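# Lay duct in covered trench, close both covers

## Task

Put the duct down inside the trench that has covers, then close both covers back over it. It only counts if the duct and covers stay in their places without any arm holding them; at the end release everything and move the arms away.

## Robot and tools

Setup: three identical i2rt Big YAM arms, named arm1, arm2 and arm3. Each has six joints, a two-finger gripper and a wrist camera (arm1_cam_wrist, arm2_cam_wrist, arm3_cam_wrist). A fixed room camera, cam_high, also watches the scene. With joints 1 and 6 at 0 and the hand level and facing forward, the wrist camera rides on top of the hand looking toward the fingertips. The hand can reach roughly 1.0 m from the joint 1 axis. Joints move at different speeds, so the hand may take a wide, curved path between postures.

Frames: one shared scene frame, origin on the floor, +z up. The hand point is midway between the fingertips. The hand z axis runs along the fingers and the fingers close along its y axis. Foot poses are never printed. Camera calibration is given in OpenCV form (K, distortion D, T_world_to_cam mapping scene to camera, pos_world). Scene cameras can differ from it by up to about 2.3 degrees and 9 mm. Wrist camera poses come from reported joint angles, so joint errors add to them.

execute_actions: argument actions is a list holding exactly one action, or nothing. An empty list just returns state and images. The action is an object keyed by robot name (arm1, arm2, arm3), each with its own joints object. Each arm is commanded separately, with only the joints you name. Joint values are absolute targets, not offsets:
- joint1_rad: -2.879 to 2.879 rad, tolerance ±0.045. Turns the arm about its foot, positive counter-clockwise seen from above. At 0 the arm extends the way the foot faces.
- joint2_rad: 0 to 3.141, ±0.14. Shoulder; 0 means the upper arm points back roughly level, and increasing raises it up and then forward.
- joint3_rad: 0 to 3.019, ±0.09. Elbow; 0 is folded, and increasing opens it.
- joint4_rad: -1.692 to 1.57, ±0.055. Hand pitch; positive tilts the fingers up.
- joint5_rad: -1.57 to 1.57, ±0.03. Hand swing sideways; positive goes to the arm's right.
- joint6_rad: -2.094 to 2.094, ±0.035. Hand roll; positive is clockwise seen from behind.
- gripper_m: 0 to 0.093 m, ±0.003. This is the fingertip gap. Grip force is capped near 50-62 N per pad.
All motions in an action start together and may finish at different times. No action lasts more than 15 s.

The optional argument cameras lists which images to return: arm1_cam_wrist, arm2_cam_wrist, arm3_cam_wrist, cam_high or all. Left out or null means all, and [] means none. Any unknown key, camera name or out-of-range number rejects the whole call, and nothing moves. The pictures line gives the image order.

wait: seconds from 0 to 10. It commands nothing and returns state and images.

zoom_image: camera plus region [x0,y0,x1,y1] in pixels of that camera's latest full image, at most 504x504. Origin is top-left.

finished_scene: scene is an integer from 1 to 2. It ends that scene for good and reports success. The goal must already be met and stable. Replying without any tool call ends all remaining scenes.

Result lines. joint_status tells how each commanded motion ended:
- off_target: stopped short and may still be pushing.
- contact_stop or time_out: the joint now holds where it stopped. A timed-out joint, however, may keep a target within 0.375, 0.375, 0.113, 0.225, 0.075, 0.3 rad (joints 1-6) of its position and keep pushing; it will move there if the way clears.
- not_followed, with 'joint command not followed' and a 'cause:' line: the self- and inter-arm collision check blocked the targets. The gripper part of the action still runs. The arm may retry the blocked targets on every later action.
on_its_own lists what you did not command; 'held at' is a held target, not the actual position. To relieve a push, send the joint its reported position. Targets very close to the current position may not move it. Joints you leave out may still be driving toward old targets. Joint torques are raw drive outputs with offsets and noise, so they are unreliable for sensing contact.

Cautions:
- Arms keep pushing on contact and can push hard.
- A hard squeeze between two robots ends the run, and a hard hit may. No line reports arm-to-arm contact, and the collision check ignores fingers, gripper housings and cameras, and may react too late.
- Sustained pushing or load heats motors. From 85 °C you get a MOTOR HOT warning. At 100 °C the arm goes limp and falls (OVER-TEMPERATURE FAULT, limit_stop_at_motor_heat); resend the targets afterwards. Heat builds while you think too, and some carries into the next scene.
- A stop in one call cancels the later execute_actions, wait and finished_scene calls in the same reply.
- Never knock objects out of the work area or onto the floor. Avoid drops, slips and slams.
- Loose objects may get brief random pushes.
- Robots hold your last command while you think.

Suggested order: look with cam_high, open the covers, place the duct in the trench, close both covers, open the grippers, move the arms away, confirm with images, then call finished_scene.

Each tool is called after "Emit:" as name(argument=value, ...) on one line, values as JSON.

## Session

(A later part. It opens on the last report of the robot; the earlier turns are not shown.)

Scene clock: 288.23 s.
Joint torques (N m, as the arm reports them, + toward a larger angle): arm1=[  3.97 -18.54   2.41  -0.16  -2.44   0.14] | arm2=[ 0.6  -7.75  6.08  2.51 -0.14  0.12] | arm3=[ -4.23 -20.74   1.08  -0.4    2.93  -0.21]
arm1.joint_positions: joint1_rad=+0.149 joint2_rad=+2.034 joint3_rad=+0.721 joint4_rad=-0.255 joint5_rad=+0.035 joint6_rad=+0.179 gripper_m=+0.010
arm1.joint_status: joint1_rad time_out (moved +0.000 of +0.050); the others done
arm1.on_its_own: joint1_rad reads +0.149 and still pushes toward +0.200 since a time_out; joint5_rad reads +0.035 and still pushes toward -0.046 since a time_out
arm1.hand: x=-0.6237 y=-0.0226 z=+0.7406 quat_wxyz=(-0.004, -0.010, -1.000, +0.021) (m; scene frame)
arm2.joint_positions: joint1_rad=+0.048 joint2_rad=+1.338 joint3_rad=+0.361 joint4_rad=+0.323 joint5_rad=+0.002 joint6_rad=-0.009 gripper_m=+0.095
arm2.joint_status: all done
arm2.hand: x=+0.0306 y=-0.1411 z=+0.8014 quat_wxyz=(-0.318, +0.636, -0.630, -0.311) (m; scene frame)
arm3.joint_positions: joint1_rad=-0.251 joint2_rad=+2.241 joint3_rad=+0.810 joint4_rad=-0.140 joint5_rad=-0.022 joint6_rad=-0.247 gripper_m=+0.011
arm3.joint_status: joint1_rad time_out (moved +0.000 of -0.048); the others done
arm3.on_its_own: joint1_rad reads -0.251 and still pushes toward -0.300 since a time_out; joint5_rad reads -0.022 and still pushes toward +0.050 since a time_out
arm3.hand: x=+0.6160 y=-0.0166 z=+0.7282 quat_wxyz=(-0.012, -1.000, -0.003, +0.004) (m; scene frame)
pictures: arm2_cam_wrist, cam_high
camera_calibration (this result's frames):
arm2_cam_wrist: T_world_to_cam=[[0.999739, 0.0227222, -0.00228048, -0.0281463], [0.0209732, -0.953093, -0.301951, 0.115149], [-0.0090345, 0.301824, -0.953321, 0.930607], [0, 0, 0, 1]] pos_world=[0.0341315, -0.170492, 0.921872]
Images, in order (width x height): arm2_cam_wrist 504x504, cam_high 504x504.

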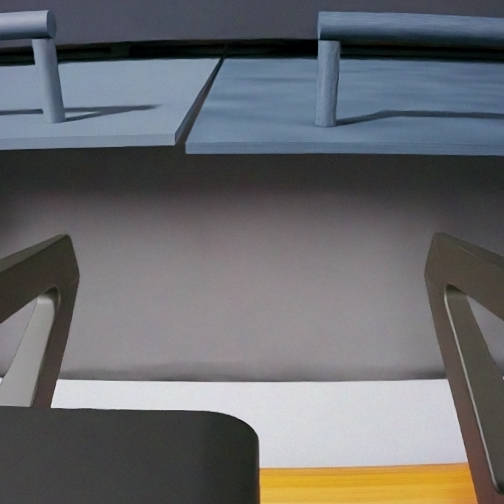

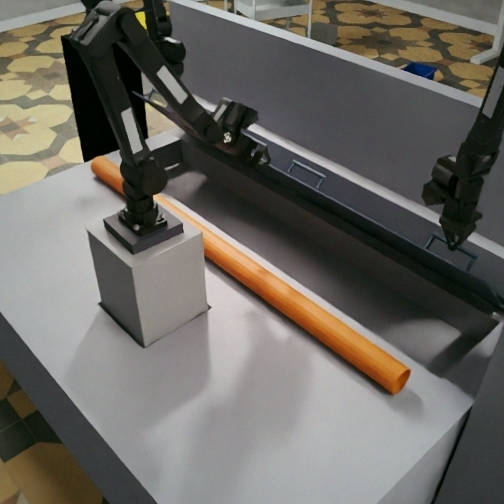

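Emit:
execute_actions(actions=[{"arm1": {"joints": {"joint1_rad": 0.285, "joint2_rad": 1.945, "joint3_rad": 0.742, "joint4_rad": -0.335, "joint6_rad": 0.249}}, "arm3": {"joints": {"joint1_rad": -0.387, "joint2_rad": 2.144, "joint3_rad": 0.822, "joint4_rad": -0.213, "joint6_rad": -0.333}}, "arm2": {"joints": {"joint1_rad": 0.255, "joint2_rad": 1.905, "joint3_rad": 0.575, "joint4_rad": -0.225, "joint6_rad": -1.366, "gripper_m": 0.093}}}])

Scene clock: 334.40 s.
Joint torques (N m, as the arm reports them, + toward a larger angle): arm1=[  4.82 -17.39   3.8   -0.2   -2.07   0.08] | arm2=[  0.33 -10.71   2.38  -0.54  -0.22  -0.04] | arm3=[ -5.66 -20.15   1.47   0.17   2.55  -0.16]
arm1.joint_positions: joint1_rad=+0.221 joint2_rad=+1.978 joint3_rad=+0.728 joint4_rad=-0.319 joint5_rad=+0.023 joint6_rad=+0.238 gripper_m=+0.010
arm1.joint_status: joint1_rad time_out (moved +0.072 of +0.136); the others done
arm1.on_its_own: joint1_rad reads +0.221 and still pushes toward +0.285 since a time_out; joint5_rad reads +0.023 and still pushes toward -0.046 since a time_out
arm1.hand: x=-0.6237 y=+0.0053 z=+0.7593 quat_wxyz=(-0.003, -0.004, -1.000, +0.015) (m; scene frame)
arm2.joint_positions: joint1_rad=+0.257 joint2_rad=+1.905 joint3_rad=+0.565 joint4_rad=-0.210 joint5_rad=+0.002 joint6_rad=-1.357 gripper_m=+0.093
arm2.joint_status: all done
arm2.hand: x=-0.0315 y=-0.2526 z=+0.6009 quat_wxyz=(-0.014, +1.000, -0.002, +0.001) (m; scene frame)
arm3.joint_positions: joint1_rad=-0.322 joint2_rad=+2.185 joint3_rad=+0.818 joint4_rad=-0.210 joint5_rad=-0.012 joint6_rad=-0.315 gripper_m=+0.011
arm3.joint_status: joint1_rad time_out (moved -0.071 of -0.136); the others done
arm3.on_its_own: joint1_rad reads -0.322 and still pushes toward -0.387 since a time_out; joint5_rad reads -0.012 and still pushes toward +0.050 since a time_out
arm3.hand: x=+0.6159 y=+0.0122 z=+0.7480 quat_wxyz=(-0.008, -1.000, -0.001, +0.000) (m; scene frame)
pictures: arm1_cam_wrist, arm2_cam_wrist, arm3_cam_wrist, cam_high
camera_calibration (this result's frames):
arm1_cam_wrist: T_world_to_cam=[[0.00701405, -0.999395, 0.0340724, -0.0137417], [-0.81168, 0.0142113, 0.583929, -0.943868], [-0.58406, -0.0317516, -0.811089, 0.379806], [0, 0, 0, 1]] pos_world=[-0.544193, 0.0117397, 0.859677]
arm2_cam_wrist: T_world_to_cam=[[0.00467461, 0.99998, 0.00425053, 0.247603], [0.81562, -0.00627199, 0.578554, -0.315212], [0.578569, 0.000762302, -0.815633, 0.632254], [0, 0, 0, 1]] pos_world=[-0.109867, -0.250057, 0.697002]
arm3_cam_wrist: T_world_to_cam=[[-0.0113439, 0.999898, -0.00864101, 0.00435157], [0.820183, 0.0142476, 0.571924, -0.929019], [0.571989, -0.000599334, -0.820261, 0.381923], [0, 0, 0, 1]] pos_world=[0.543559, 0.00911401, 0.844642]
Images, in order (width x height): arm1_cam_wrist 504x504, arm2_cam_wrist 504x504, arm3_cam_wrist 504x504, cam_high 504x504.

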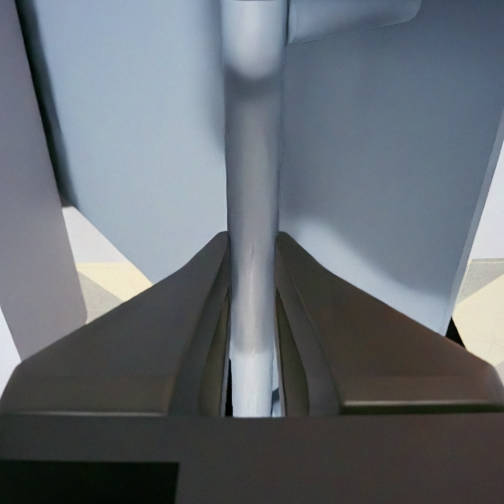

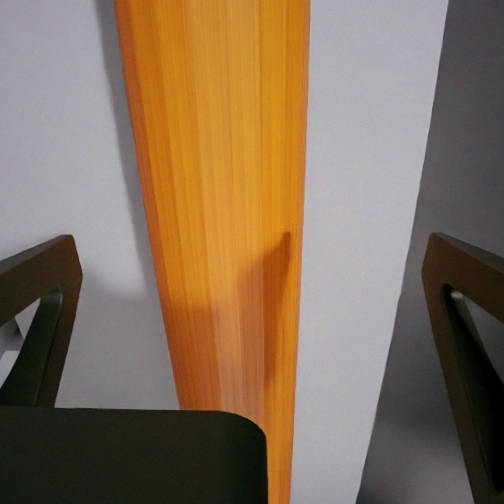

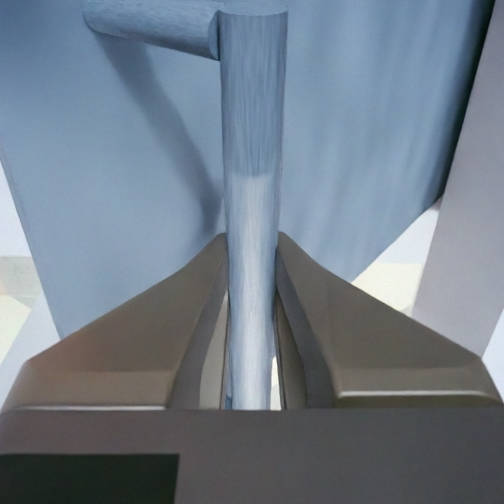

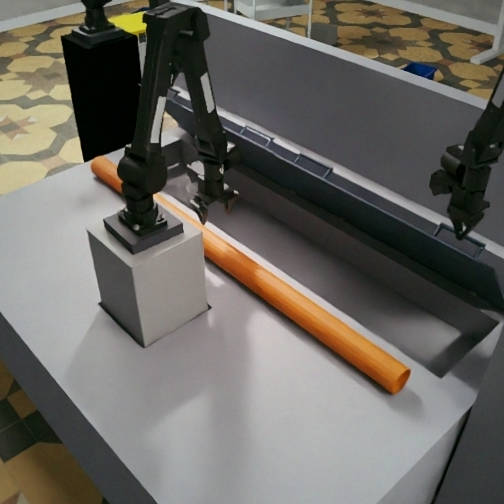

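Emit:
execute_actions(actions=[{"arm2": {"joints": {"joint2_rad": 2.056, "joint3_rad": 0.583, "joint4_rad": -0.078}}}], cameras=["arm2_cam_wrist"])

Scene clock: 342.50 s.
Joint torques (N m, as the arm reports them, + toward a larger angle): arm1=[  4.8  -17.44   3.79  -0.19  -2.08   0.08] | arm2=[  0.21 -11.07   1.11   0.78  -0.25  -0.03] | arm3=[ -5.76 -20.11   1.49   0.15   2.55  -0.15]
arm1.joint_positions: joint1_rad=+0.221 joint2_rad=+1.978 joint3_rad=+0.728 joint4_rad=-0.319 joint5_rad=+0.023 joint6_rad=+0.238 gripper_m=+0.010
arm1.joint_status: not commanded
arm1.on_its_own: joint1_rad reads +0.221 and still pushes toward +0.285 since a time_out; joint5_rad reads +0.023 and still pushes toward -0.046 since a time_out
arm1.hand: x=-0.6237 y=+0.0053 z=+0.7593 quat_wxyz=(-0.003, -0.004, -1.000, +0.015) (m; scene frame)
arm2.joint_positions: joint1_rad=+0.257 joint2_rad=+2.052 joint3_rad=+0.576 joint4_rad=-0.095 joint5_rad=+0.002 joint6_rad=-1.358 gripper_m=+0.093
arm2.joint_status: all done
arm2.hand: x=-0.0294 y=-0.2616 z=+0.5610 quat_wxyz=(-0.003, +1.000, -0.002, +0.003) (m; scene frame)
arm3.joint_positions: joint1_rad=-0.322 joint2_rad=+2.185 joint3_rad=+0.818 joint4_rad=-0.210 joint5_rad=-0.012 joint6_rad=-0.315 gripper_m=+0.011
arm3.joint_status: not commanded
arm3.on_its_own: joint1_rad reads -0.322 and still pushes toward -0.387 since a time_out; joint5_rad reads -0.012 and still pushes toward +0.050 since a time_out
arm3.hand: x=+0.6159 y=+0.0122 z=+0.7480 quat_wxyz=(-0.008, -1.000, -0.001, +0.000) (m; scene frame)
pictures: arm2_cam_wrist
camera_calibration (this result's frames):
arm2_cam_wrist: T_world_to_cam=[[0.00404308, 0.999847, -0.0170009, 0.26863], [0.81299, 0.00661265, 0.58224, -0.292665], [0.582264, -0.0161756, -0.812839, 0.592598], [0, 0, 0, 1]] pos_world=[-0.108201, -0.257068, 0.656655]
Images, in order (width x height): arm2_cam_wrist 504x504.

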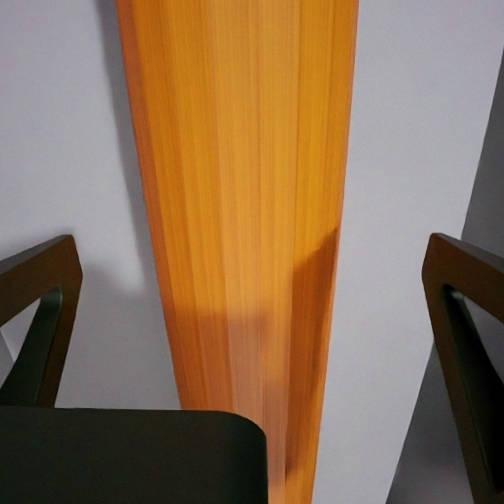

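Emit:
execute_actions(actions=[{"arm2": {"joints": {"joint2_rad": 2.205, "joint3_rad": 0.62, "joint4_rad": 0.032}}}], cameras=[])

Emit:
execute_actions(actions=[{"arm2": {"joints": {"joint2_rad": 2.322, "joint3_rad": 0.662, "joint4_rad": 0.108}}}], cameras=["arm2_cam_wrist", "cam_high"])

Scene clock: 346.93 s.
Joint torques (N m, as the arm reports them, + toward a larger angle): arm1=[  4.93 -17.5    3.8   -0.2   -2.08   0.07] | arm2=[  0.55 -12.02   0.11   0.74  -0.23  -0.03] | arm3=[ -5.76 -20.31   1.51   0.17   2.55  -0.15]
arm1.joint_positions: joint1_rad=+0.221 joint2_rad=+1.978 joint3_rad=+0.728 joint4_rad=-0.319 joint5_rad=+0.023 joint6_rad=+0.238 gripper_m=+0.010
arm1.joint_status: not commanded
arm1.on_its_own: joint1_rad reads +0.221 and still pushes toward +0.285 since a time_out; joint5_rad reads +0.023 and still pushes toward -0.046 since a time_out
arm1.hand: x=-0.6237 y=+0.0053 z=+0.7593 quat_wxyz=(-0.003, -0.004, -1.000, +0.015) (m; scene frame)
arm2.joint_positions: joint1_rad=+0.257 joint2_rad=+2.199 joint3_rad=+0.618 joint4_rad=+0.016 joint5_rad=+0.002 joint6_rad=-1.358 gripper_m=+0.093
arm2.joint_status: all done
arm2.hand: x=-0.0300 y=-0.2578 z=+0.5214 quat_wxyz=(-0.006, +1.000, -0.002, +0.002) (m; scene frame)
arm3.joint_positions: joint1_rad=-0.322 joint2_rad=+2.185 joint3_rad=+0.818 joint4_rad=-0.210 joint5_rad=-0.012 joint6_rad=-0.315 gripper_m=+0.011
arm3.joint_status: not commanded
arm3.on_its_own: joint1_rad reads -0.322 and still pushes toward -0.387 since a time_out; joint5_rad reads -0.012 and still pushes toward +0.050 since a time_out
arm3.hand: x=+0.6159 y=+0.0122 z=+0.7480 quat_wxyz=(-0.008, -1.000, -0.001, +0.000) (m; scene frame)
pictures: none
No camera images: the call's "cameras" was empty. Leave "cameras" out to get every camera's image.

Scene clock: 347.80 s.
Joint torques (N m, as the arm reports them, + toward a larger angle): arm1=[  4.8  -17.43   3.78  -0.21  -2.07   0.07] | arm2=[  0.22 -12.29  -0.35   0.78  -0.07  -0.02] | arm3=[ -5.7  -20.25   1.5    0.15   2.54  -0.16]
arm1.joint_positions: joint1_rad=+0.221 joint2_rad=+1.978 joint3_rad=+0.728 joint4_rad=-0.319 joint5_rad=+0.023 joint6_rad=+0.238 gripper_m=+0.010
arm1.joint_status: not commanded
arm1.on_its_own: joint1_rad reads +0.221 and still pushes toward +0.285 since a time_out; joint5_rad reads +0.023 and still pushes toward -0.046 since a time_out
arm1.hand: x=-0.6237 y=+0.0053 z=+0.7593 quat_wxyz=(-0.003, -0.004, -1.000, +0.015) (m; scene frame)
arm2.joint_positions: joint1_rad=+0.257 joint2_rad=+2.317 joint3_rad=+0.658 joint4_rad=+0.091 joint5_rad=-0.002 joint6_rad=-1.359 gripper_m=+0.093
arm2.joint_status: all done
arm2.hand: x=-0.0305 y=-0.2585 z=+0.4886 quat_wxyz=(-0.005, +1.000, -0.001, +0.000) (m; scene frame)
arm3.joint_positions: joint1_rad=-0.322 joint2_rad=+2.185 joint3_rad=+0.818 joint4_rad=-0.210 joint5_rad=-0.012 joint6_rad=-0.315 gripper_m=+0.011
arm3.joint_status: not commanded
arm3.on_its_own: joint1_rad reads -0.322 and still pushes toward -0.387 since a time_out; joint5_rad reads -0.012 and still pushes toward +0.050 since a time_out
arm3.hand: x=+0.6159 y=+0.0122 z=+0.7480 quat_wxyz=(-0.008, -1.000, -0.001, +0.000) (m; scene frame)
pictures: arm2_cam_wrist, cam_high
camera_calibration (this result's frames):
arm2_cam_wrist: T_world_to_cam=[[0.00277106, 0.999901, -0.0137895, 0.262762], [0.815865, 0.00571303, 0.578215, -0.247887], [0.578236, -0.0128526, -0.815768, 0.536597], [0, 0, 0, 1]] pos_world=[-0.108766, -0.254423, 0.584695]
Images, in order (width x height): arm2_cam_wrist 504x504, cam_high 504x504.

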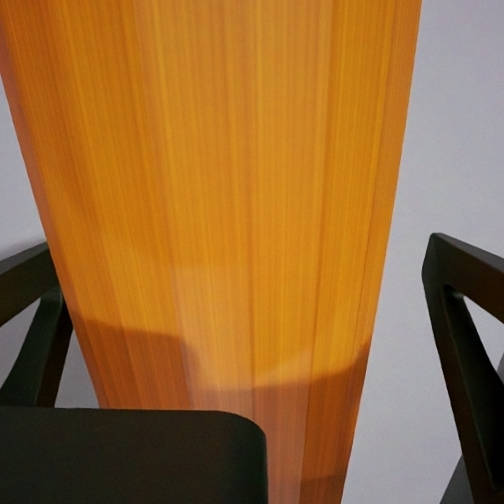

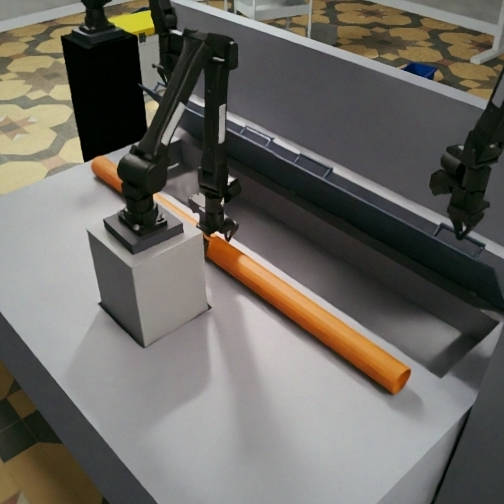

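Emit:
execute_actions(actions=[{"arm2": {"joints": {"joint2_rad": 2.35, "joint3_rad": 0.672, "joint4_rad": 0.128}}}], cameras=[])

Emit:
execute_actions(actions=[{"arm2": {"joints": {"gripper_m": 0.03}}}], cameras=["arm2_cam_wrist", "cam_high"])

Scene clock: 351.80 s.
Joint torques (N m, as the arm reports them, + toward a larger angle): arm1=[  4.88 -17.43   3.79  -0.18  -2.07   0.07] | arm2=[  0.37 -11.02  -0.34   0.73  -0.06  -0.01] | arm3=[ -5.76 -20.27   1.51   0.19   2.55  -0.15]
arm1.joint_positions: joint1_rad=+0.221 joint2_rad=+1.978 joint3_rad=+0.728 joint4_rad=-0.319 joint5_rad=+0.023 joint6_rad=+0.238 gripper_m=+0.010
arm1.joint_status: not commanded
arm1.on_its_own: joint1_rad reads +0.221 and still pushes toward +0.285 since a time_out; joint5_rad reads +0.023 and still pushes toward -0.046 since a time_out
arm1.hand: x=-0.6237 y=+0.0053 z=+0.7593 quat_wxyz=(-0.003, -0.004, -1.000, +0.015) (m; scene frame)
arm2.joint_positions: joint1_rad=+0.257 joint2_rad=+2.333 joint3_rad=+0.664 joint4_rad=+0.107 joint5_rad=-0.002 joint6_rad=-1.360 gripper_m=+0.093
arm2.joint_status: all done
arm2.hand: x=-0.0307 y=-0.2575 z=+0.4839 quat_wxyz=(-0.008, +1.000, -0.001, +0.000) (m; scene frame)
arm3.joint_positions: joint1_rad=-0.322 joint2_rad=+2.185 joint3_rad=+0.818 joint4_rad=-0.210 joint5_rad=-0.012 joint6_rad=-0.315 gripper_m=+0.011
arm3.joint_status: not commanded
arm3.on_its_own: joint1_rad reads -0.322 and still pushes toward -0.387 since a time_out; joint5_rad reads -0.012 and still pushes toward +0.050 since a time_out
arm3.hand: x=+0.6159 y=+0.0122 z=+0.7480 quat_wxyz=(-0.008, -1.000, -0.001, +0.000) (m; scene frame)
pictures: none
No camera images: the call's "cameras" was empty. Leave "cameras" out to get every camera's image.

Scene clock: 352.43 s.
Joint torques (N m, as the arm reports them, + toward a larger angle): arm1=[  4.89 -17.49   3.8   -0.2   -2.08   0.08] | arm2=[  0.37 -11.48   0.21   0.93   0.06   0.03] | arm3=[ -5.73 -20.25   1.47   0.17   2.55  -0.16]
arm1.joint_positions: joint1_rad=+0.221 joint2_rad=+1.978 joint3_rad=+0.728 joint4_rad=-0.319 joint5_rad=+0.023 joint6_rad=+0.238 gripper_m=+0.010
arm1.joint_status: not commanded
arm1.on_its_own: joint1_rad reads +0.221 and still pushes toward +0.285 since a time_out; joint5_rad reads +0.023 and still pushes toward -0.046 since a time_out
arm1.hand: x=-0.6237 y=+0.0053 z=+0.7593 quat_wxyz=(-0.003, -0.004, -1.000, +0.015) (m; scene frame)
arm2.joint_positions: joint1_rad=+0.257 joint2_rad=+2.338 joint3_rad=+0.658 joint4_rad=+0.108 joint5_rad=-0.004 joint6_rad=-1.363 gripper_m=+0.075
arm2.joint_status: gripper_m off_target (ended at +0.075, target +0.030)
arm2.hand: x=-0.0299 y=-0.2632 z=+0.4827 quat_wxyz=(-0.002, +1.000, +0.001, +0.000) (m; scene frame)
arm3.joint_positions: joint1_rad=-0.322 joint2_rad=+2.185 joint3_rad=+0.818 joint4_rad=-0.210 joint5_rad=-0.012 joint6_rad=-0.315 gripper_m=+0.011
arm3.joint_status: not commanded
arm3.on_its_own: joint1_rad reads -0.322 and still pushes toward -0.387 since a time_out; joint5_rad reads -0.012 and still pushes toward +0.050 since a time_out
arm3.hand: x=+0.6159 y=+0.0122 z=+0.7480 quat_wxyz=(-0.008, -1.000, -0.001, +0.000) (m; scene frame)
pictures: arm2_cam_wrist, cam_high
camera_calibration (this result's frames):
arm2_cam_wrist: T_world_to_cam=[[-0.00144244, 0.999807, -0.0195693, 0.27002], [0.816677, 0.0124711, 0.57696, -0.242482], [0.577093, -0.0151496, -0.816538, 0.531114], [0, 0, 0, 1]] pos_world=[-0.108084, -0.258898, 0.578861]
Images, in order (width x height): arm2_cam_wrist 504x504, cam_high 504x504.

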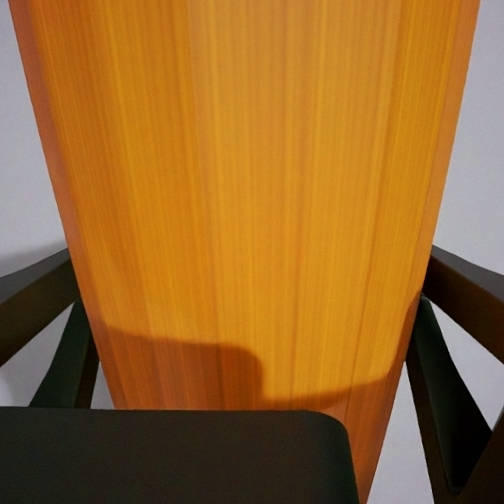

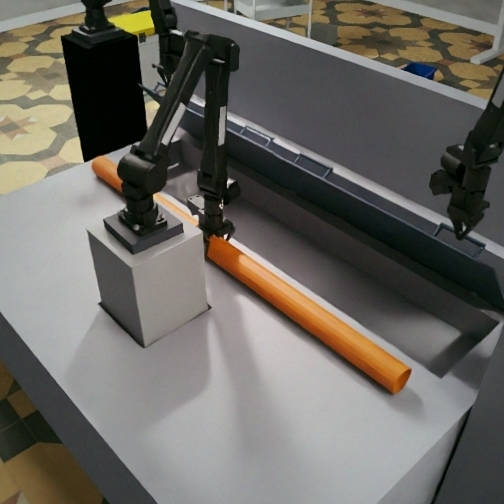

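Emit:
execute_actions(actions=[{"arm2": {"joints": {"joint2_rad": 2.175, "joint3_rad": 0.606, "joint4_rad": 0.005}}}], cameras=["arm2_cam_wrist", "cam_high"])

Scene clock: 364.90 s.
Joint torques (N m, as the arm reports them, + toward a larger angle): arm1=[  4.84 -17.41   3.8   -0.21  -2.08   0.08] | arm2=[  0.4  -18.09  -0.9   -0.6   -0.01   0.03] | arm3=[ -5.73 -20.27   1.51   0.18   2.55  -0.15]
arm1.joint_positions: joint1_rad=+0.221 joint2_rad=+1.978 joint3_rad=+0.728 joint4_rad=-0.319 joint5_rad=+0.023 joint6_rad=+0.238 gripper_m=+0.010
arm1.joint_status: not commanded
arm1.on_its_own: joint1_rad reads +0.221 and still pushes toward +0.285 since a time_out; joint5_rad reads +0.023 and still pushes toward -0.046 since a time_out
arm1.hand: x=-0.6237 y=+0.0053 z=+0.7593 quat_wxyz=(-0.003, -0.004, -1.000, +0.015) (m; scene frame)
arm2.joint_positions: joint1_rad=+0.257 joint2_rad=+2.241 joint3_rad=+0.614 joint4_rad=+0.018 joint5_rad=-0.003 joint6_rad=-1.363 gripper_m=+0.075
arm2.joint_status: all done
arm2.hand: x=-0.0272 y=-0.2753 z=+0.5103 quat_wxyz=(+0.016, +1.000, +0.001, +0.004) (m; scene frame)
arm3.joint_positions: joint1_rad=-0.322 joint2_rad=+2.185 joint3_rad=+0.818 joint4_rad=-0.210 joint5_rad=-0.012 joint6_rad=-0.315 gripper_m=+0.011
arm3.joint_status: not commanded
arm3.on_its_own: joint1_rad reads -0.322 and still pushes toward -0.387 since a time_out; joint5_rad reads -0.012 and still pushes toward +0.050 since a time_out
arm3.hand: x=+0.6159 y=+0.0122 z=+0.7480 quat_wxyz=(-0.008, -1.000, -0.001, +0.000) (m; scene frame)
pictures: arm2_cam_wrist, cam_high
camera_calibration (this result's frames):
arm2_cam_wrist: T_world_to_cam=[[-0.00133322, 0.998482, -0.0550623, 0.300359], [0.811393, 0.0332641, 0.583553, -0.258272], [0.584499, -0.0438992, -0.810206, 0.541016], [0, 0, 0, 1]] pos_world=[-0.106263, -0.267562, 0.605588]
Images, in order (width x height): arm2_cam_wrist 504x504, cam_high 504x504.

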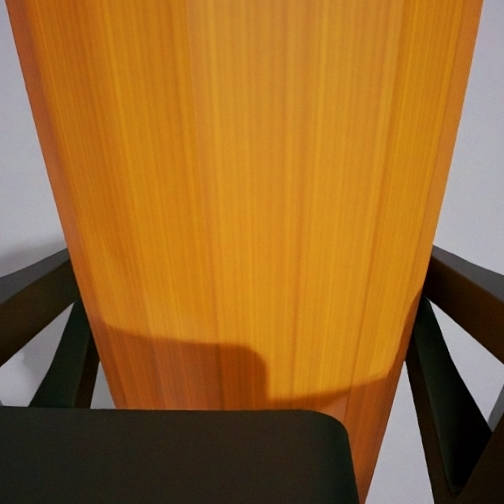

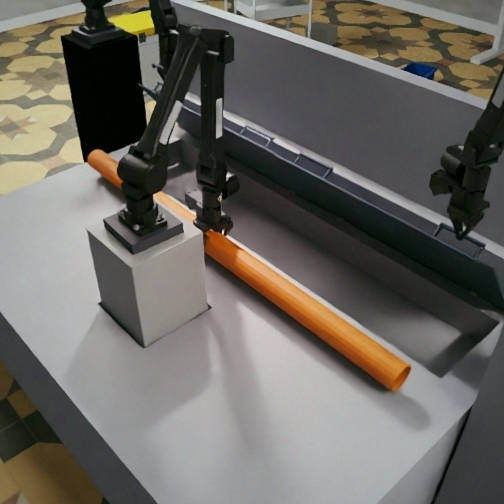

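Emit:
execute_actions(actions=[{"arm2": {"joints": {"joint2_rad": 1.995, "joint3_rad": 0.58, "joint4_rad": -0.075}}}], cameras=["cam_high"])

Emit:
execute_actions(actions=[{"arm2": {"joints": {"joint1_rad": 0.175, "joint2_rad": 2.018, "joint3_rad": 0.825, "joint4_rad": -0.25, "joint6_rad": -1.44}}}], cameras=["cam_high"])

Scene clock: 376.43 s.
Joint torques (N m, as the arm reports them, + toward a larger angle): arm1=[  4.79 -17.45   3.82  -0.21  -2.08   0.08] | arm2=[  0.29 -15.87   1.05  -0.3   -0.08   0.04] | arm3=[ -5.54 -20.29   1.48   0.22   2.55  -0.15]
arm1.joint_positions: joint1_rad=+0.221 joint2_rad=+1.978 joint3_rad=+0.728 joint4_rad=-0.319 joint5_rad=+0.023 joint6_rad=+0.238 gripper_m=+0.010
arm1.joint_status: not commanded
arm1.on_its_own: joint1_rad reads +0.221 and still pushes toward +0.285 since a time_out; joint5_rad reads +0.023 and still pushes toward -0.046 since a time_out
arm1.hand: x=-0.6237 y=+0.0053 z=+0.7593 quat_wxyz=(-0.003, -0.004, -1.000, +0.015) (m; scene frame)
arm2.joint_positions: joint1_rad=+0.257 joint2_rad=+2.050 joint3_rad=+0.577 joint4_rad=-0.064 joint5_rad=-0.002 joint6_rad=-1.363 gripper_m=+0.075
arm2.joint_status: all done
arm2.hand: x=-0.0321 y=-0.2529 z=+0.5618 quat_wxyz=(-0.020, +1.000, +0.001, -0.003) (m; scene frame)
arm3.joint_positions: joint1_rad=-0.322 joint2_rad=+2.185 joint3_rad=+0.818 joint4_rad=-0.210 joint5_rad=-0.012 joint6_rad=-0.315 gripper_m=+0.011
arm3.joint_status: not commanded
arm3.on_its_own: joint1_rad reads -0.322 and still pushes toward -0.387 since a time_out; joint5_rad reads -0.012 and still pushes toward +0.050 since a time_out
arm3.hand: x=+0.6159 y=+0.0122 z=+0.7480 quat_wxyz=(-0.008, -1.000, -0.001, +0.000) (m; scene frame)
pictures: cam_high
Images, in order (width x height): cam_high 504x504.

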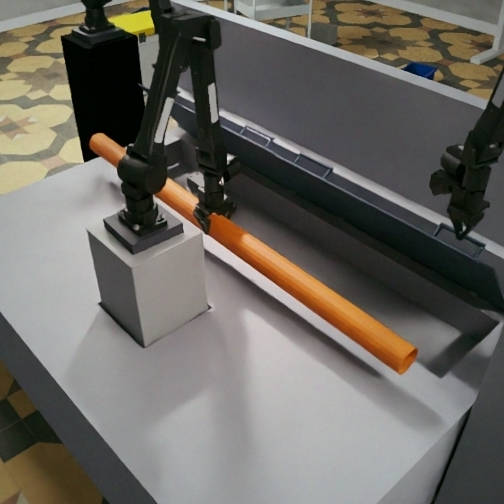

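Scene clock: 377.90 s.
Joint torques (N m, as the arm reports them, + toward a larger angle): arm1=[  4.78 -17.54   3.76  -0.21  -2.07   0.08] | arm2=[  0.93 -17.18   4.16  -0.03  -0.03   0.01] | arm3=[ -5.74 -20.29   1.5    0.19   2.55  -0.16]
arm1.joint_positions: joint1_rad=+0.221 joint2_rad=+1.978 joint3_rad=+0.728 joint4_rad=-0.319 joint5_rad=+0.023 joint6_rad=+0.238 gripper_m=+0.010
arm1.joint_status: not commanded
arm1.on_its_own: joint1_rad reads +0.221 and still pushes toward +0.285 since a time_out; joint5_rad reads +0.023 and still pushes toward -0.046 since a time_out
arm1.hand: x=-0.6237 y=+0.0053 z=+0.7593 quat_wxyz=(-0.003, -0.004, -1.000, +0.015) (m; scene frame)
arm2.joint_positions: joint1_rad=+0.172 joint2_rad=+2.060 joint3_rad=+0.802 joint4_rad=-0.243 joint5_rad=-0.002 joint6_rad=-1.433 gripper_m=+0.075
arm2.joint_status: all done
arm2.hand: x=-0.0181 y=-0.1576 z=+0.5773 quat_wxyz=(-0.038, +0.999, -0.007, -0.004) (m; scene frame)
arm3.joint_positions: joint1_rad=-0.322 joint2_rad=+2.185 joint3_rad=+0.818 joint4_rad=-0.210 joint5_rad=-0.012 joint6_rad=-0.315 gripper_m=+0.011
arm3.joint_status: not commanded
arm3.on_its_own: joint1_rad reads -0.322 and still pushes toward -0.387 since a time_out; joint5_rad reads -0.012 and still pushes toward +0.050 since a time_out
arm3.hand: x=+0.6159 y=+0.0122 z=+0.7480 quat_wxyz=(-0.008, -1.000, -0.001, +0.000) (m; scene frame)
pictures: cam_high
Images, in order (width x height): cam_high 504x504.

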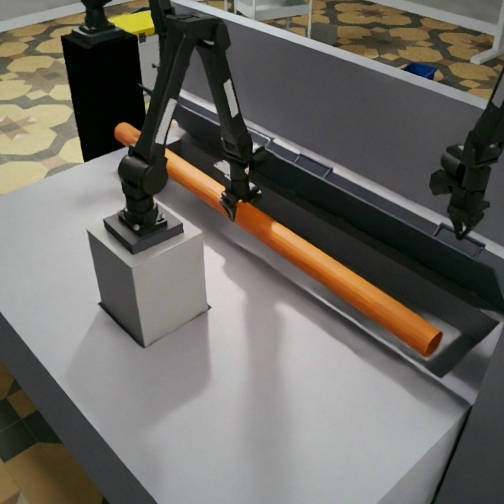

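Emit:
execute_actions(actions=[{"arm2": {"joints": {"joint1_rad": 0.13, "joint2_rad": 2.114, "joint3_rad": 1.062, "joint4_rad": -0.43, "joint6_rad": -1.485}}}], cameras=["arm2_cam_wrist", "cam_high"])

Scene clock: 382.43 s.
Joint torques (N m, as the arm reports them, + toward a larger angle): arm1=[  4.75 -17.26   3.82  -0.1   -1.88   0.06] | arm2=[  0.19 -22.12   8.46  -0.41   0.    -0.02] | arm3=[ -5.   -19.47   1.62   0.35   2.02  -0.11]
arm1.joint_positions: joint1_rad=+0.222 joint2_rad=+1.975 joint3_rad=+0.728 joint4_rad=-0.321 joint5_rad=+0.017 joint6_rad=+0.240 gripper_m=+0.010
arm1.joint_status: not commanded
arm1.on_its_own: joint1_rad reads +0.222 and still pushes toward +0.285 since a time_out; joint5_rad reads +0.017 and still pushes toward -0.046 since a time_out
arm1.hand: x=-0.6237 y=+0.0068 z=+0.7603 quat_wxyz=(-0.003, -0.004, -1.000, +0.012) (m; scene frame)
arm2.joint_positions: joint1_rad=+0.133 joint2_rad=+2.190 joint3_rad=+0.968 joint4_rad=-0.420 joint5_rad=-0.003 joint6_rad=-1.480 gripper_m=+0.075
arm2.joint_status: joint3_rad time_out (moved +0.166 of +0.260); the others done
arm2.on_its_own: joint3_rad reads +0.968 and still pushes toward +1.062 since a time_out
arm2.hand: x=-0.0041 y=-0.1406 z=+0.5484 quat_wxyz=(+0.033, +0.999, -0.003, +0.003) (m; scene frame)
arm3.joint_positions: joint1_rad=-0.329 joint2_rad=+2.176 joint3_rad=+0.817 joint4_rad=-0.214 joint5_rad=+0.000 joint6_rad=-0.320 gripper_m=+0.011
arm3.joint_status: not commanded
arm3.on_its_own: joint1_rad reads -0.329 and still pushes toward -0.387 since a time_out; joint5_rad reads +0.000 and still pushes toward +0.050 since a time_out
arm3.hand: x=+0.6158 y=+0.0172 z=+0.7511 quat_wxyz=(-0.001, -1.000, +0.000, +0.000) (m; scene frame)
pictures: arm2_cam_wrist, cam_high
camera_calibration (this result's frames):
arm2_cam_wrist: T_world_to_cam=[[0.00681437, 0.996, -0.089088, 0.186355], [0.812589, 0.0464073, 0.580987, -0.300472], [0.582798, -0.0763509, -0.809022, 0.559013], [0, 0, 0, 1]] pos_world=[-0.0829014, -0.128985, 0.643427]
Images, in order (width x height): arm2_cam_wrist 504x504, cam_high 504x504.

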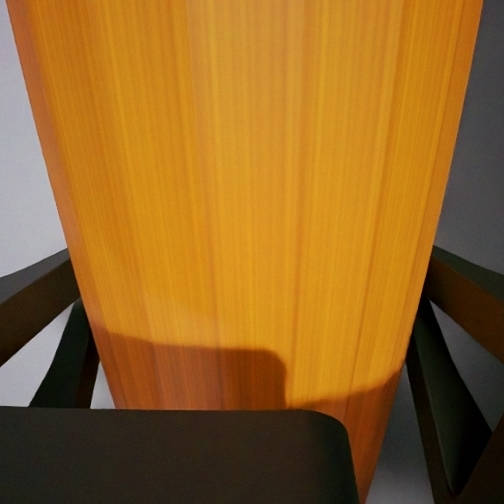

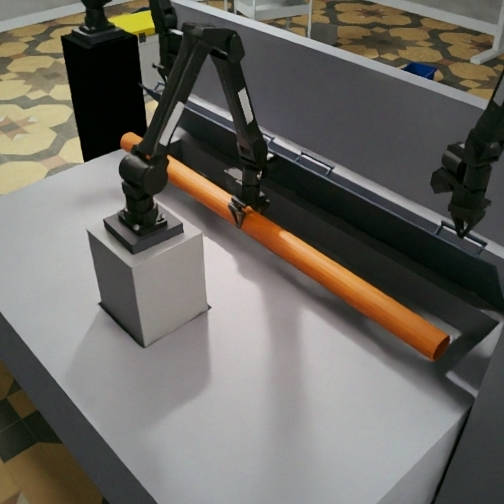

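Emit:
execute_actions(actions=[{"arm2": {"joints": {"joint2_rad": 2.15, "joint3_rad": 0.87, "joint4_rad": -0.02}}}], cameras=["cam_high"])

Scene clock: 404.60 s.
Joint torques (N m, as the arm reports them, + toward a larger angle): arm1=[  4.75 -17.18   3.84  -0.13  -1.89   0.07] | arm2=[  0.01 -19.31   3.13   1.23   0.03   0.02] | arm3=[ -5.19 -19.37   1.64   0.33   2.15  -0.1 ]
arm1.joint_positions: joint1_rad=+0.222 joint2_rad=+1.975 joint3_rad=+0.728 joint4_rad=-0.321 joint5_rad=+0.018 joint6_rad=+0.240 gripper_m=+0.010
arm1.joint_status: not commanded
arm1.on_its_own: joint1_rad reads +0.222 and still pushes toward +0.285 since a time_out; joint5_rad reads +0.018 and still pushes toward -0.046 since a time_out
arm1.hand: x=-0.6236 y=+0.0067 z=+0.7603 quat_wxyz=(-0.003, -0.004, -1.000, +0.012) (m; scene frame)
arm2.joint_positions: joint1_rad=+0.133 joint2_rad=+2.201 joint3_rad=+0.844 joint4_rad=-0.045 joint5_rad=-0.003 joint6_rad=-1.480 gripper_m=+0.075
arm2.joint_status: all done
arm2.hand: x=-0.0051 y=-0.1279 z=+0.5340 quat_wxyz=(-0.087, +0.996, -0.003, -0.007) (m; scene frame)
arm3.joint_positions: joint1_rad=-0.329 joint2_rad=+2.176 joint3_rad=+0.817 joint4_rad=-0.214 joint5_rad=-0.003 joint6_rad=-0.320 gripper_m=+0.011
arm3.joint_status: not commanded
arm3.on_its_own: joint1_rad reads -0.329 and still pushes toward -0.387 since a time_out; joint5_rad reads -0.003 and still pushes toward +0.050 since a time_out
arm3.hand: x=+0.6157 y=+0.0167 z=+0.7511 quat_wxyz=(-0.003, -1.000, +0.000, +0.001) (m; scene frame)
pictures: cam_high
Images, in order (width x height): cam_high 504x504.

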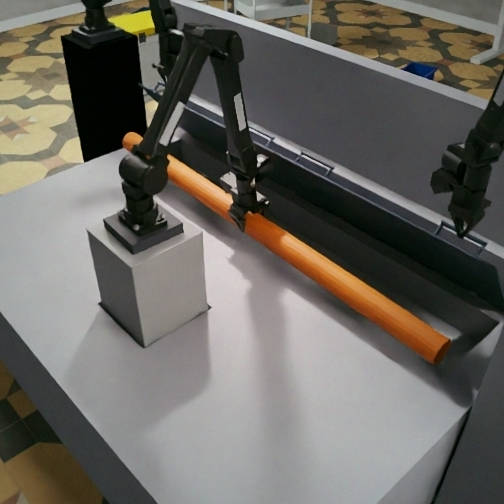

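Emit:
execute_actions(actions=[])

Scene clock: 417.43 s.
Joint torques (N m, as the arm reports them, + toward a larger angle): arm1=[  4.78 -17.21   3.79  -0.1   -1.9    0.06] | arm2=[  0.28 -19.11   3.47   1.33   0.01   0.  ] | arm3=[ -5.02 -19.43   1.62   0.38   2.16  -0.1 ]
arm1.joint_positions: joint1_rad=+0.222 joint2_rad=+1.975 joint3_rad=+0.728 joint4_rad=-0.321 joint5_rad=+0.018 joint6_rad=+0.240 gripper_m=+0.010
arm1.joint_status: not commanded
arm1.on_its_own: joint1_rad reads +0.222 and still pushes toward +0.285 since a time_out; joint5_rad reads +0.018 and still pushes toward -0.046 since a time_out
arm1.hand: x=-0.6236 y=+0.0067 z=+0.7603 quat_wxyz=(-0.003, -0.004, -1.000, +0.012) (m; scene frame)
arm2.joint_positions: joint1_rad=+0.133 joint2_rad=+2.201 joint3_rad=+0.844 joint4_rad=-0.045 joint5_rad=-0.003 joint6_rad=-1.480 gripper_m=+0.075
arm2.joint_status: all done
arm2.hand: x=-0.0051 y=-0.1279 z=+0.5340 quat_wxyz=(-0.087, +0.996, -0.003, -0.007) (m; scene frame)
arm3.joint_positions: joint1_rad=-0.329 joint2_rad=+2.176 joint3_rad=+0.817 joint4_rad=-0.214 joint5_rad=-0.003 joint6_rad=-0.320 gripper_m=+0.011
arm3.joint_status: not commanded
arm3.on_its_own: joint1_rad reads -0.329 and still pushes toward -0.387 since a time_out; joint5_rad reads -0.003 and still pushes toward +0.050 since a time_out
arm3.hand: x=+0.6157 y=+0.0167 z=+0.7511 quat_wxyz=(-0.003, -1.000, +0.000, +0.001) (m; scene frame)
pictures: arm1_cam_wrist, arm2_cam_wrist, arm3_cam_wrist, cam_high
camera_calibration (this result's frames):
arm1_cam_wrist: T_world_to_cam=[[0.00663918, -0.999569, 0.0286041, -0.00846095], [-0.811633, 0.0113228, 0.584058, -0.944432], [-0.58413, -0.0270937, -0.811208, 0.380724], [0, 0, 0, 1]] pos_world=[-0.544084, 0.0125515, 0.860691]
arm2_cam_wrist: T_world_to_cam=[[0.00649301, 0.988674, 0.149935, 0.0438126], [0.824303, -0.0901756, 0.558922, -0.297487], [0.566112, 0.119963, -0.815553, 0.577444], [0, 0, 0, 1]] pos_world=[-0.0819629, -0.139414, 0.630639]
arm3_cam_wrist: T_world_to_cam=[[-0.00945642, 0.999954, 0.00184832, -0.00916855], [0.821014, 0.00670901, 0.570869, -0.930246], [0.57083, 0.00691587, -0.821039, 0.38578], [0, 0, 0, 1]] pos_world=[0.543443, 0.0127412, 0.847805]
Images, in order (width x height): arm1_cam_wrist 504x504, arm2_cam_wrist 504x504, arm3_cam_wrist 504x504, cam_high 504x504.

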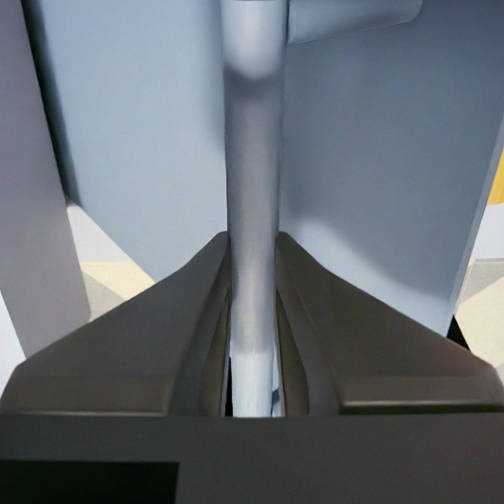

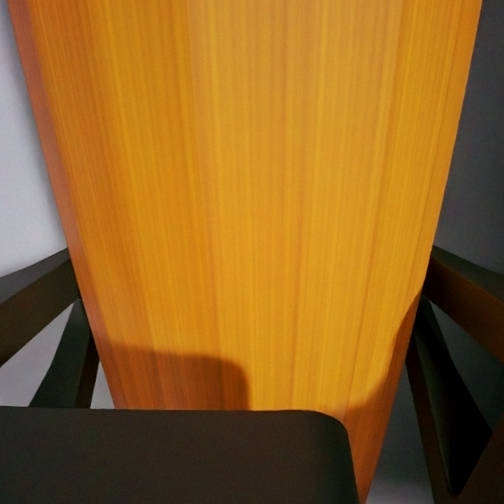

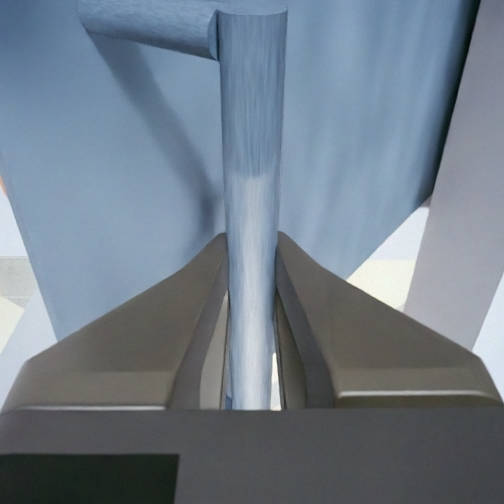

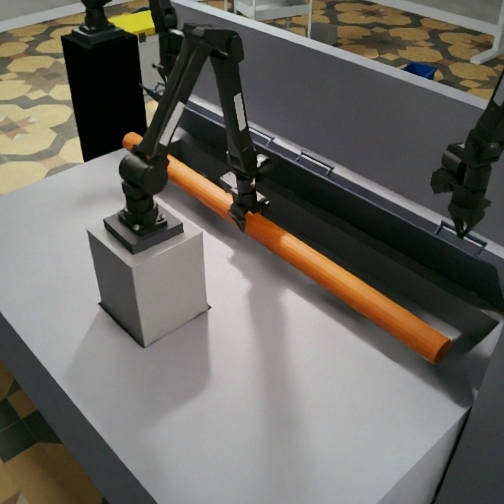

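Emit:
execute_actions(actions=[{"arm2": {"joints": {"joint2_rad": 2.22, "joint3_rad": 0.90, "joint4_rad": 0.10}}}], cameras=["cam_high", "arm2_cam_wrist"])

Scene clock: 432.40 s.
Joint torques (N m, as the arm reports them, + toward a larger angle): arm1=[  4.68 -17.19   3.82  -0.13  -1.89   0.06] | arm2=[  0.21 -19.9    3.62   1.99  -0.01   0.01] | arm3=[ -5.11 -19.3    1.6    0.37   2.16  -0.1 ]
arm1.joint_positions: joint1_rad=+0.222 joint2_rad=+1.975 joint3_rad=+0.728 joint4_rad=-0.321 joint5_rad=+0.018 joint6_rad=+0.240 gripper_m=+0.010
arm1.joint_status: not commanded
arm1.on_its_own: joint1_rad reads +0.222 and still pushes toward +0.285 since a time_out; joint5_rad reads +0.018 and still pushes toward -0.046 since a time_out
arm1.hand: x=-0.6236 y=+0.0067 z=+0.7603 quat_wxyz=(-0.003, -0.004, -1.000, +0.012) (m; scene frame)
arm2.joint_positions: joint1_rad=+0.133 joint2_rad=+2.275 joint3_rad=+0.869 joint4_rad=+0.062 joint5_rad=-0.003 joint6_rad=-1.480 gripper_m=+0.075
arm2.joint_status: all done
arm2.hand: x=-0.0063 y=-0.1128 z=+0.5124 quat_wxyz=(-0.117, +0.993, -0.003, -0.010) (m; scene frame)
arm3.joint_positions: joint1_rad=-0.329 joint2_rad=+2.176 joint3_rad=+0.817 joint4_rad=-0.214 joint5_rad=-0.003 joint6_rad=-0.320 gripper_m=+0.011
arm3.joint_status: not commanded
arm3.on_its_own: joint1_rad reads -0.329 and still pushes toward -0.387 since a time_out; joint5_rad reads -0.003 and still pushes toward +0.050 since a time_out
arm3.hand: x=+0.6157 y=+0.0167 z=+0.7511 quat_wxyz=(-0.003, -1.000, +0.000, +0.001) (m; scene frame)
pictures: arm2_cam_wrist, cam_high
camera_calibration (this result's frames):
arm2_cam_wrist: T_world_to_cam=[[0.00716662, 0.978054, 0.208227, 0.00104881], [0.827123, -0.122822, 0.548436, -0.281371], [0.561975, 0.168299, -0.809852, 0.561226], [0, 0, 0, 1]] pos_world=[-0.082674, -0.130038, 0.608605]
Images, in order (width x height): arm2_cam_wrist 504x504, cam_high 504x504.

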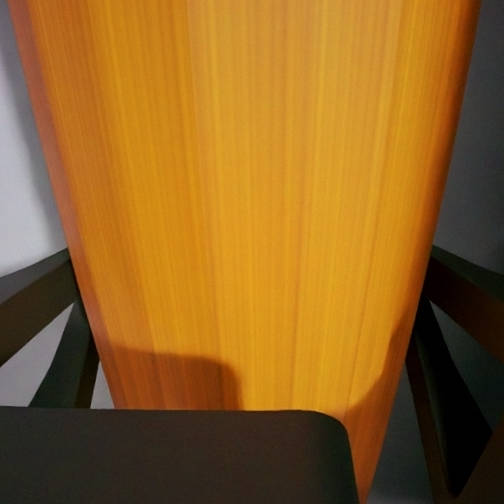

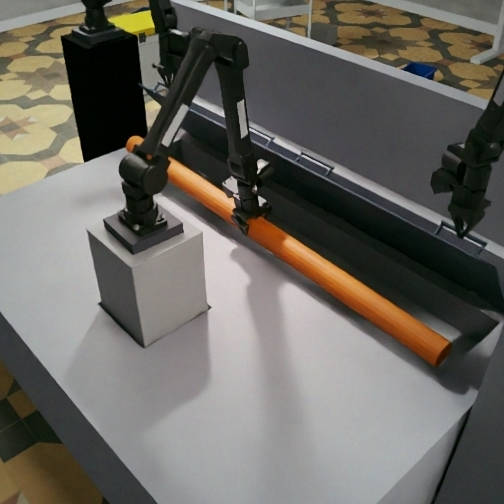

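Emit:
execute_actions(actions=[{"arm2": {"joints": {"joint2_rad": 2.28, "joint3_rad": 0.958, "joint4_rad": 0.09}}}], cameras=["cam_high"])

Scene clock: 435.50 s.
Joint torques (N m, as the arm reports them, + toward a larger angle): arm1=[  4.73 -17.19   3.81  -0.11  -1.9    0.06] | arm2=[  0.29 -21.39   3.21   1.44  -0.01   0.01] | arm3=[ -5.11 -19.41   1.62   0.37   2.15  -0.11]
arm1.joint_positions: joint1_rad=+0.222 joint2_rad=+1.975 joint3_rad=+0.728 joint4_rad=-0.321 joint5_rad=+0.018 joint6_rad=+0.240 gripper_m=+0.010
arm1.joint_status: not commanded
arm1.on_its_own: joint1_rad reads +0.222 and still pushes toward +0.285 since a time_out; joint5_rad reads +0.018 and still pushes toward -0.046 since a time_out
arm1.hand: x=-0.6236 y=+0.0067 z=+0.7603 quat_wxyz=(-0.003, -0.004, -1.000, +0.012) (m; scene frame)
arm2.joint_positions: joint1_rad=+0.133 joint2_rad=+2.333 joint3_rad=+0.932 joint4_rad=+0.062 joint5_rad=-0.003 joint6_rad=-1.480 gripper_m=+0.075
arm2.joint_status: all done
arm2.hand: x=-0.0076 y=-0.0965 z=+0.4951 quat_wxyz=(-0.118, +0.993, -0.003, -0.010) (m; scene frame)
arm3.joint_positions: joint1_rad=-0.329 joint2_rad=+2.176 joint3_rad=+0.817 joint4_rad=-0.214 joint5_rad=-0.003 joint6_rad=-0.320 gripper_m=+0.011
arm3.joint_status: not commanded
arm3.on_its_own: joint1_rad reads -0.329 and still pushes toward -0.387 since a time_out; joint5_rad reads -0.003 and still pushes toward +0.050 since a time_out
arm3.hand: x=+0.6157 y=+0.0167 z=+0.7511 quat_wxyz=(-0.003, -1.000, +0.000, +0.001) (m; scene frame)
pictures: cam_high
Images, in order (width x height): cam_high 504x504.

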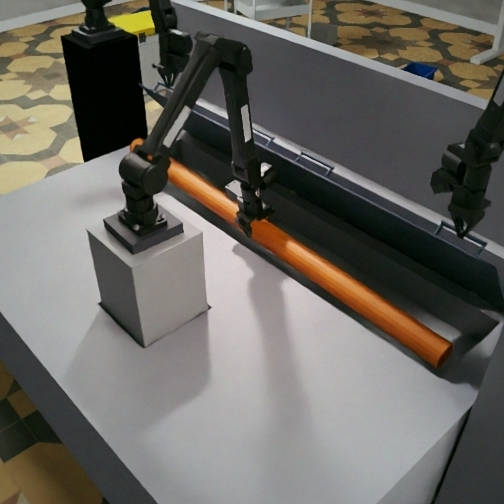

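Emit:
zoom_image(camera="cam_high", region=[90, 90, 230, 200])

Emit:
zoom_image(camera="cam_high", region=[370, 280, 504, 420])

Region (90, 90, 230, 200) of cam_high's 504x504 image, scaled by 3.600, with more detail than that image has; it fills the top 396 rows of this view, and the rest is white.

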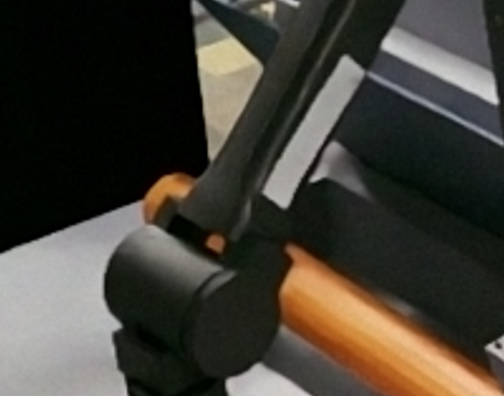

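Region (370, 280, 504, 420) of cam_high's 504x504 image, scaled by 3.600, with more detail than that image has; it fills the left 482 columns of this view, and the rest is white.

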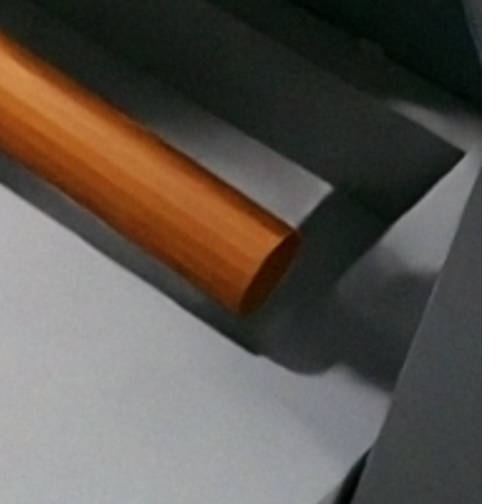

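Emit:
execute_actions(actions=[{"arm2": {"joints": {"joint2_rad": 2.382, "joint3_rad": 1.07, "joint4_rad": 0.0}}}], cameras=["cam_high", "arm2_cam_wrist"])

Scene clock: 450.30 s.
Joint torques (N m, as the arm reports them, + toward a larger angle): arm1=[  4.8  -17.13   3.83  -0.11  -1.9    0.07] | arm2=[  0.43 -22.86   2.92   0.33   0.     0.01] | arm3=[ -5.12 -19.43   1.64   0.34   2.15  -0.11]
arm1.joint_positions: joint1_rad=+0.222 joint2_rad=+1.975 joint3_rad=+0.728 joint4_rad=-0.321 joint5_rad=+0.018 joint6_rad=+0.240 gripper_m=+0.010
arm1.joint_status: not commanded
arm1.on_its_own: joint1_rad reads +0.222 and still pushes toward +0.285 since a time_out; joint5_rad reads +0.018 and still pushes toward -0.046 since a time_out
arm1.hand: x=-0.6236 y=+0.0067 z=+0.7603 quat_wxyz=(-0.003, -0.004, -1.000, +0.012) (m; scene frame)
arm2.joint_positions: joint1_rad=+0.133 joint2_rad=+2.444 joint3_rad=+1.047 joint4_rad=+0.002 joint5_rad=-0.003 joint6_rad=-1.480 gripper_m=+0.075
arm2.joint_status: all done
arm2.hand: x=-0.0084 y=-0.0853 z=+0.4568 quat_wxyz=(-0.090, +0.996, -0.003, -0.007) (m; scene frame)
arm3.joint_positions: joint1_rad=-0.329 joint2_rad=+2.176 joint3_rad=+0.817 joint4_rad=-0.214 joint5_rad=-0.003 joint6_rad=-0.320 gripper_m=+0.011
arm3.joint_status: not commanded
arm3.on_its_own: joint1_rad reads -0.329 and still pushes toward -0.387 since a time_out; joint5_rad reads -0.003 and still pushes toward +0.050 since a time_out
arm3.hand: x=+0.6157 y=+0.0167 z=+0.7511 quat_wxyz=(-0.003, -1.000, +0.000, +0.001) (m; scene frame)
pictures: arm2_cam_wrist, cam_high
camera_calibration (this result's frames):
arm2_cam_wrist: T_world_to_cam=[[0.006552, 0.987685, 0.156317, 0.0103247], [0.824612, -0.0937627, 0.557874, -0.247605], [0.56566, 0.125246, -0.815072, 0.511505], [0, 0, 0, 1]] pos_world=[-0.0852277, -0.0974775, 0.553431]
Images, in order (width x height): arm2_cam_wrist 504x504, cam_high 504x504.

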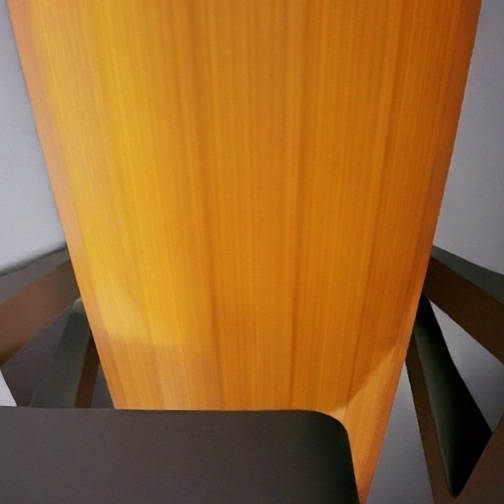

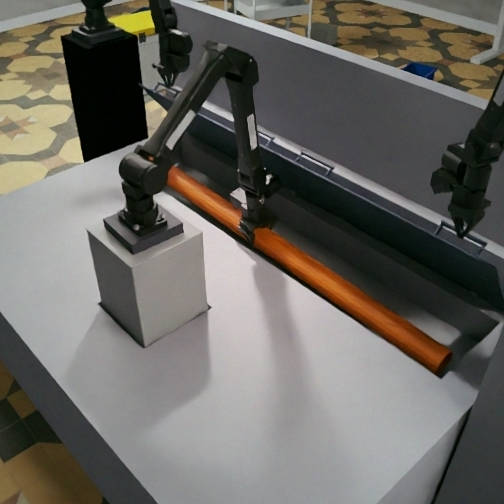

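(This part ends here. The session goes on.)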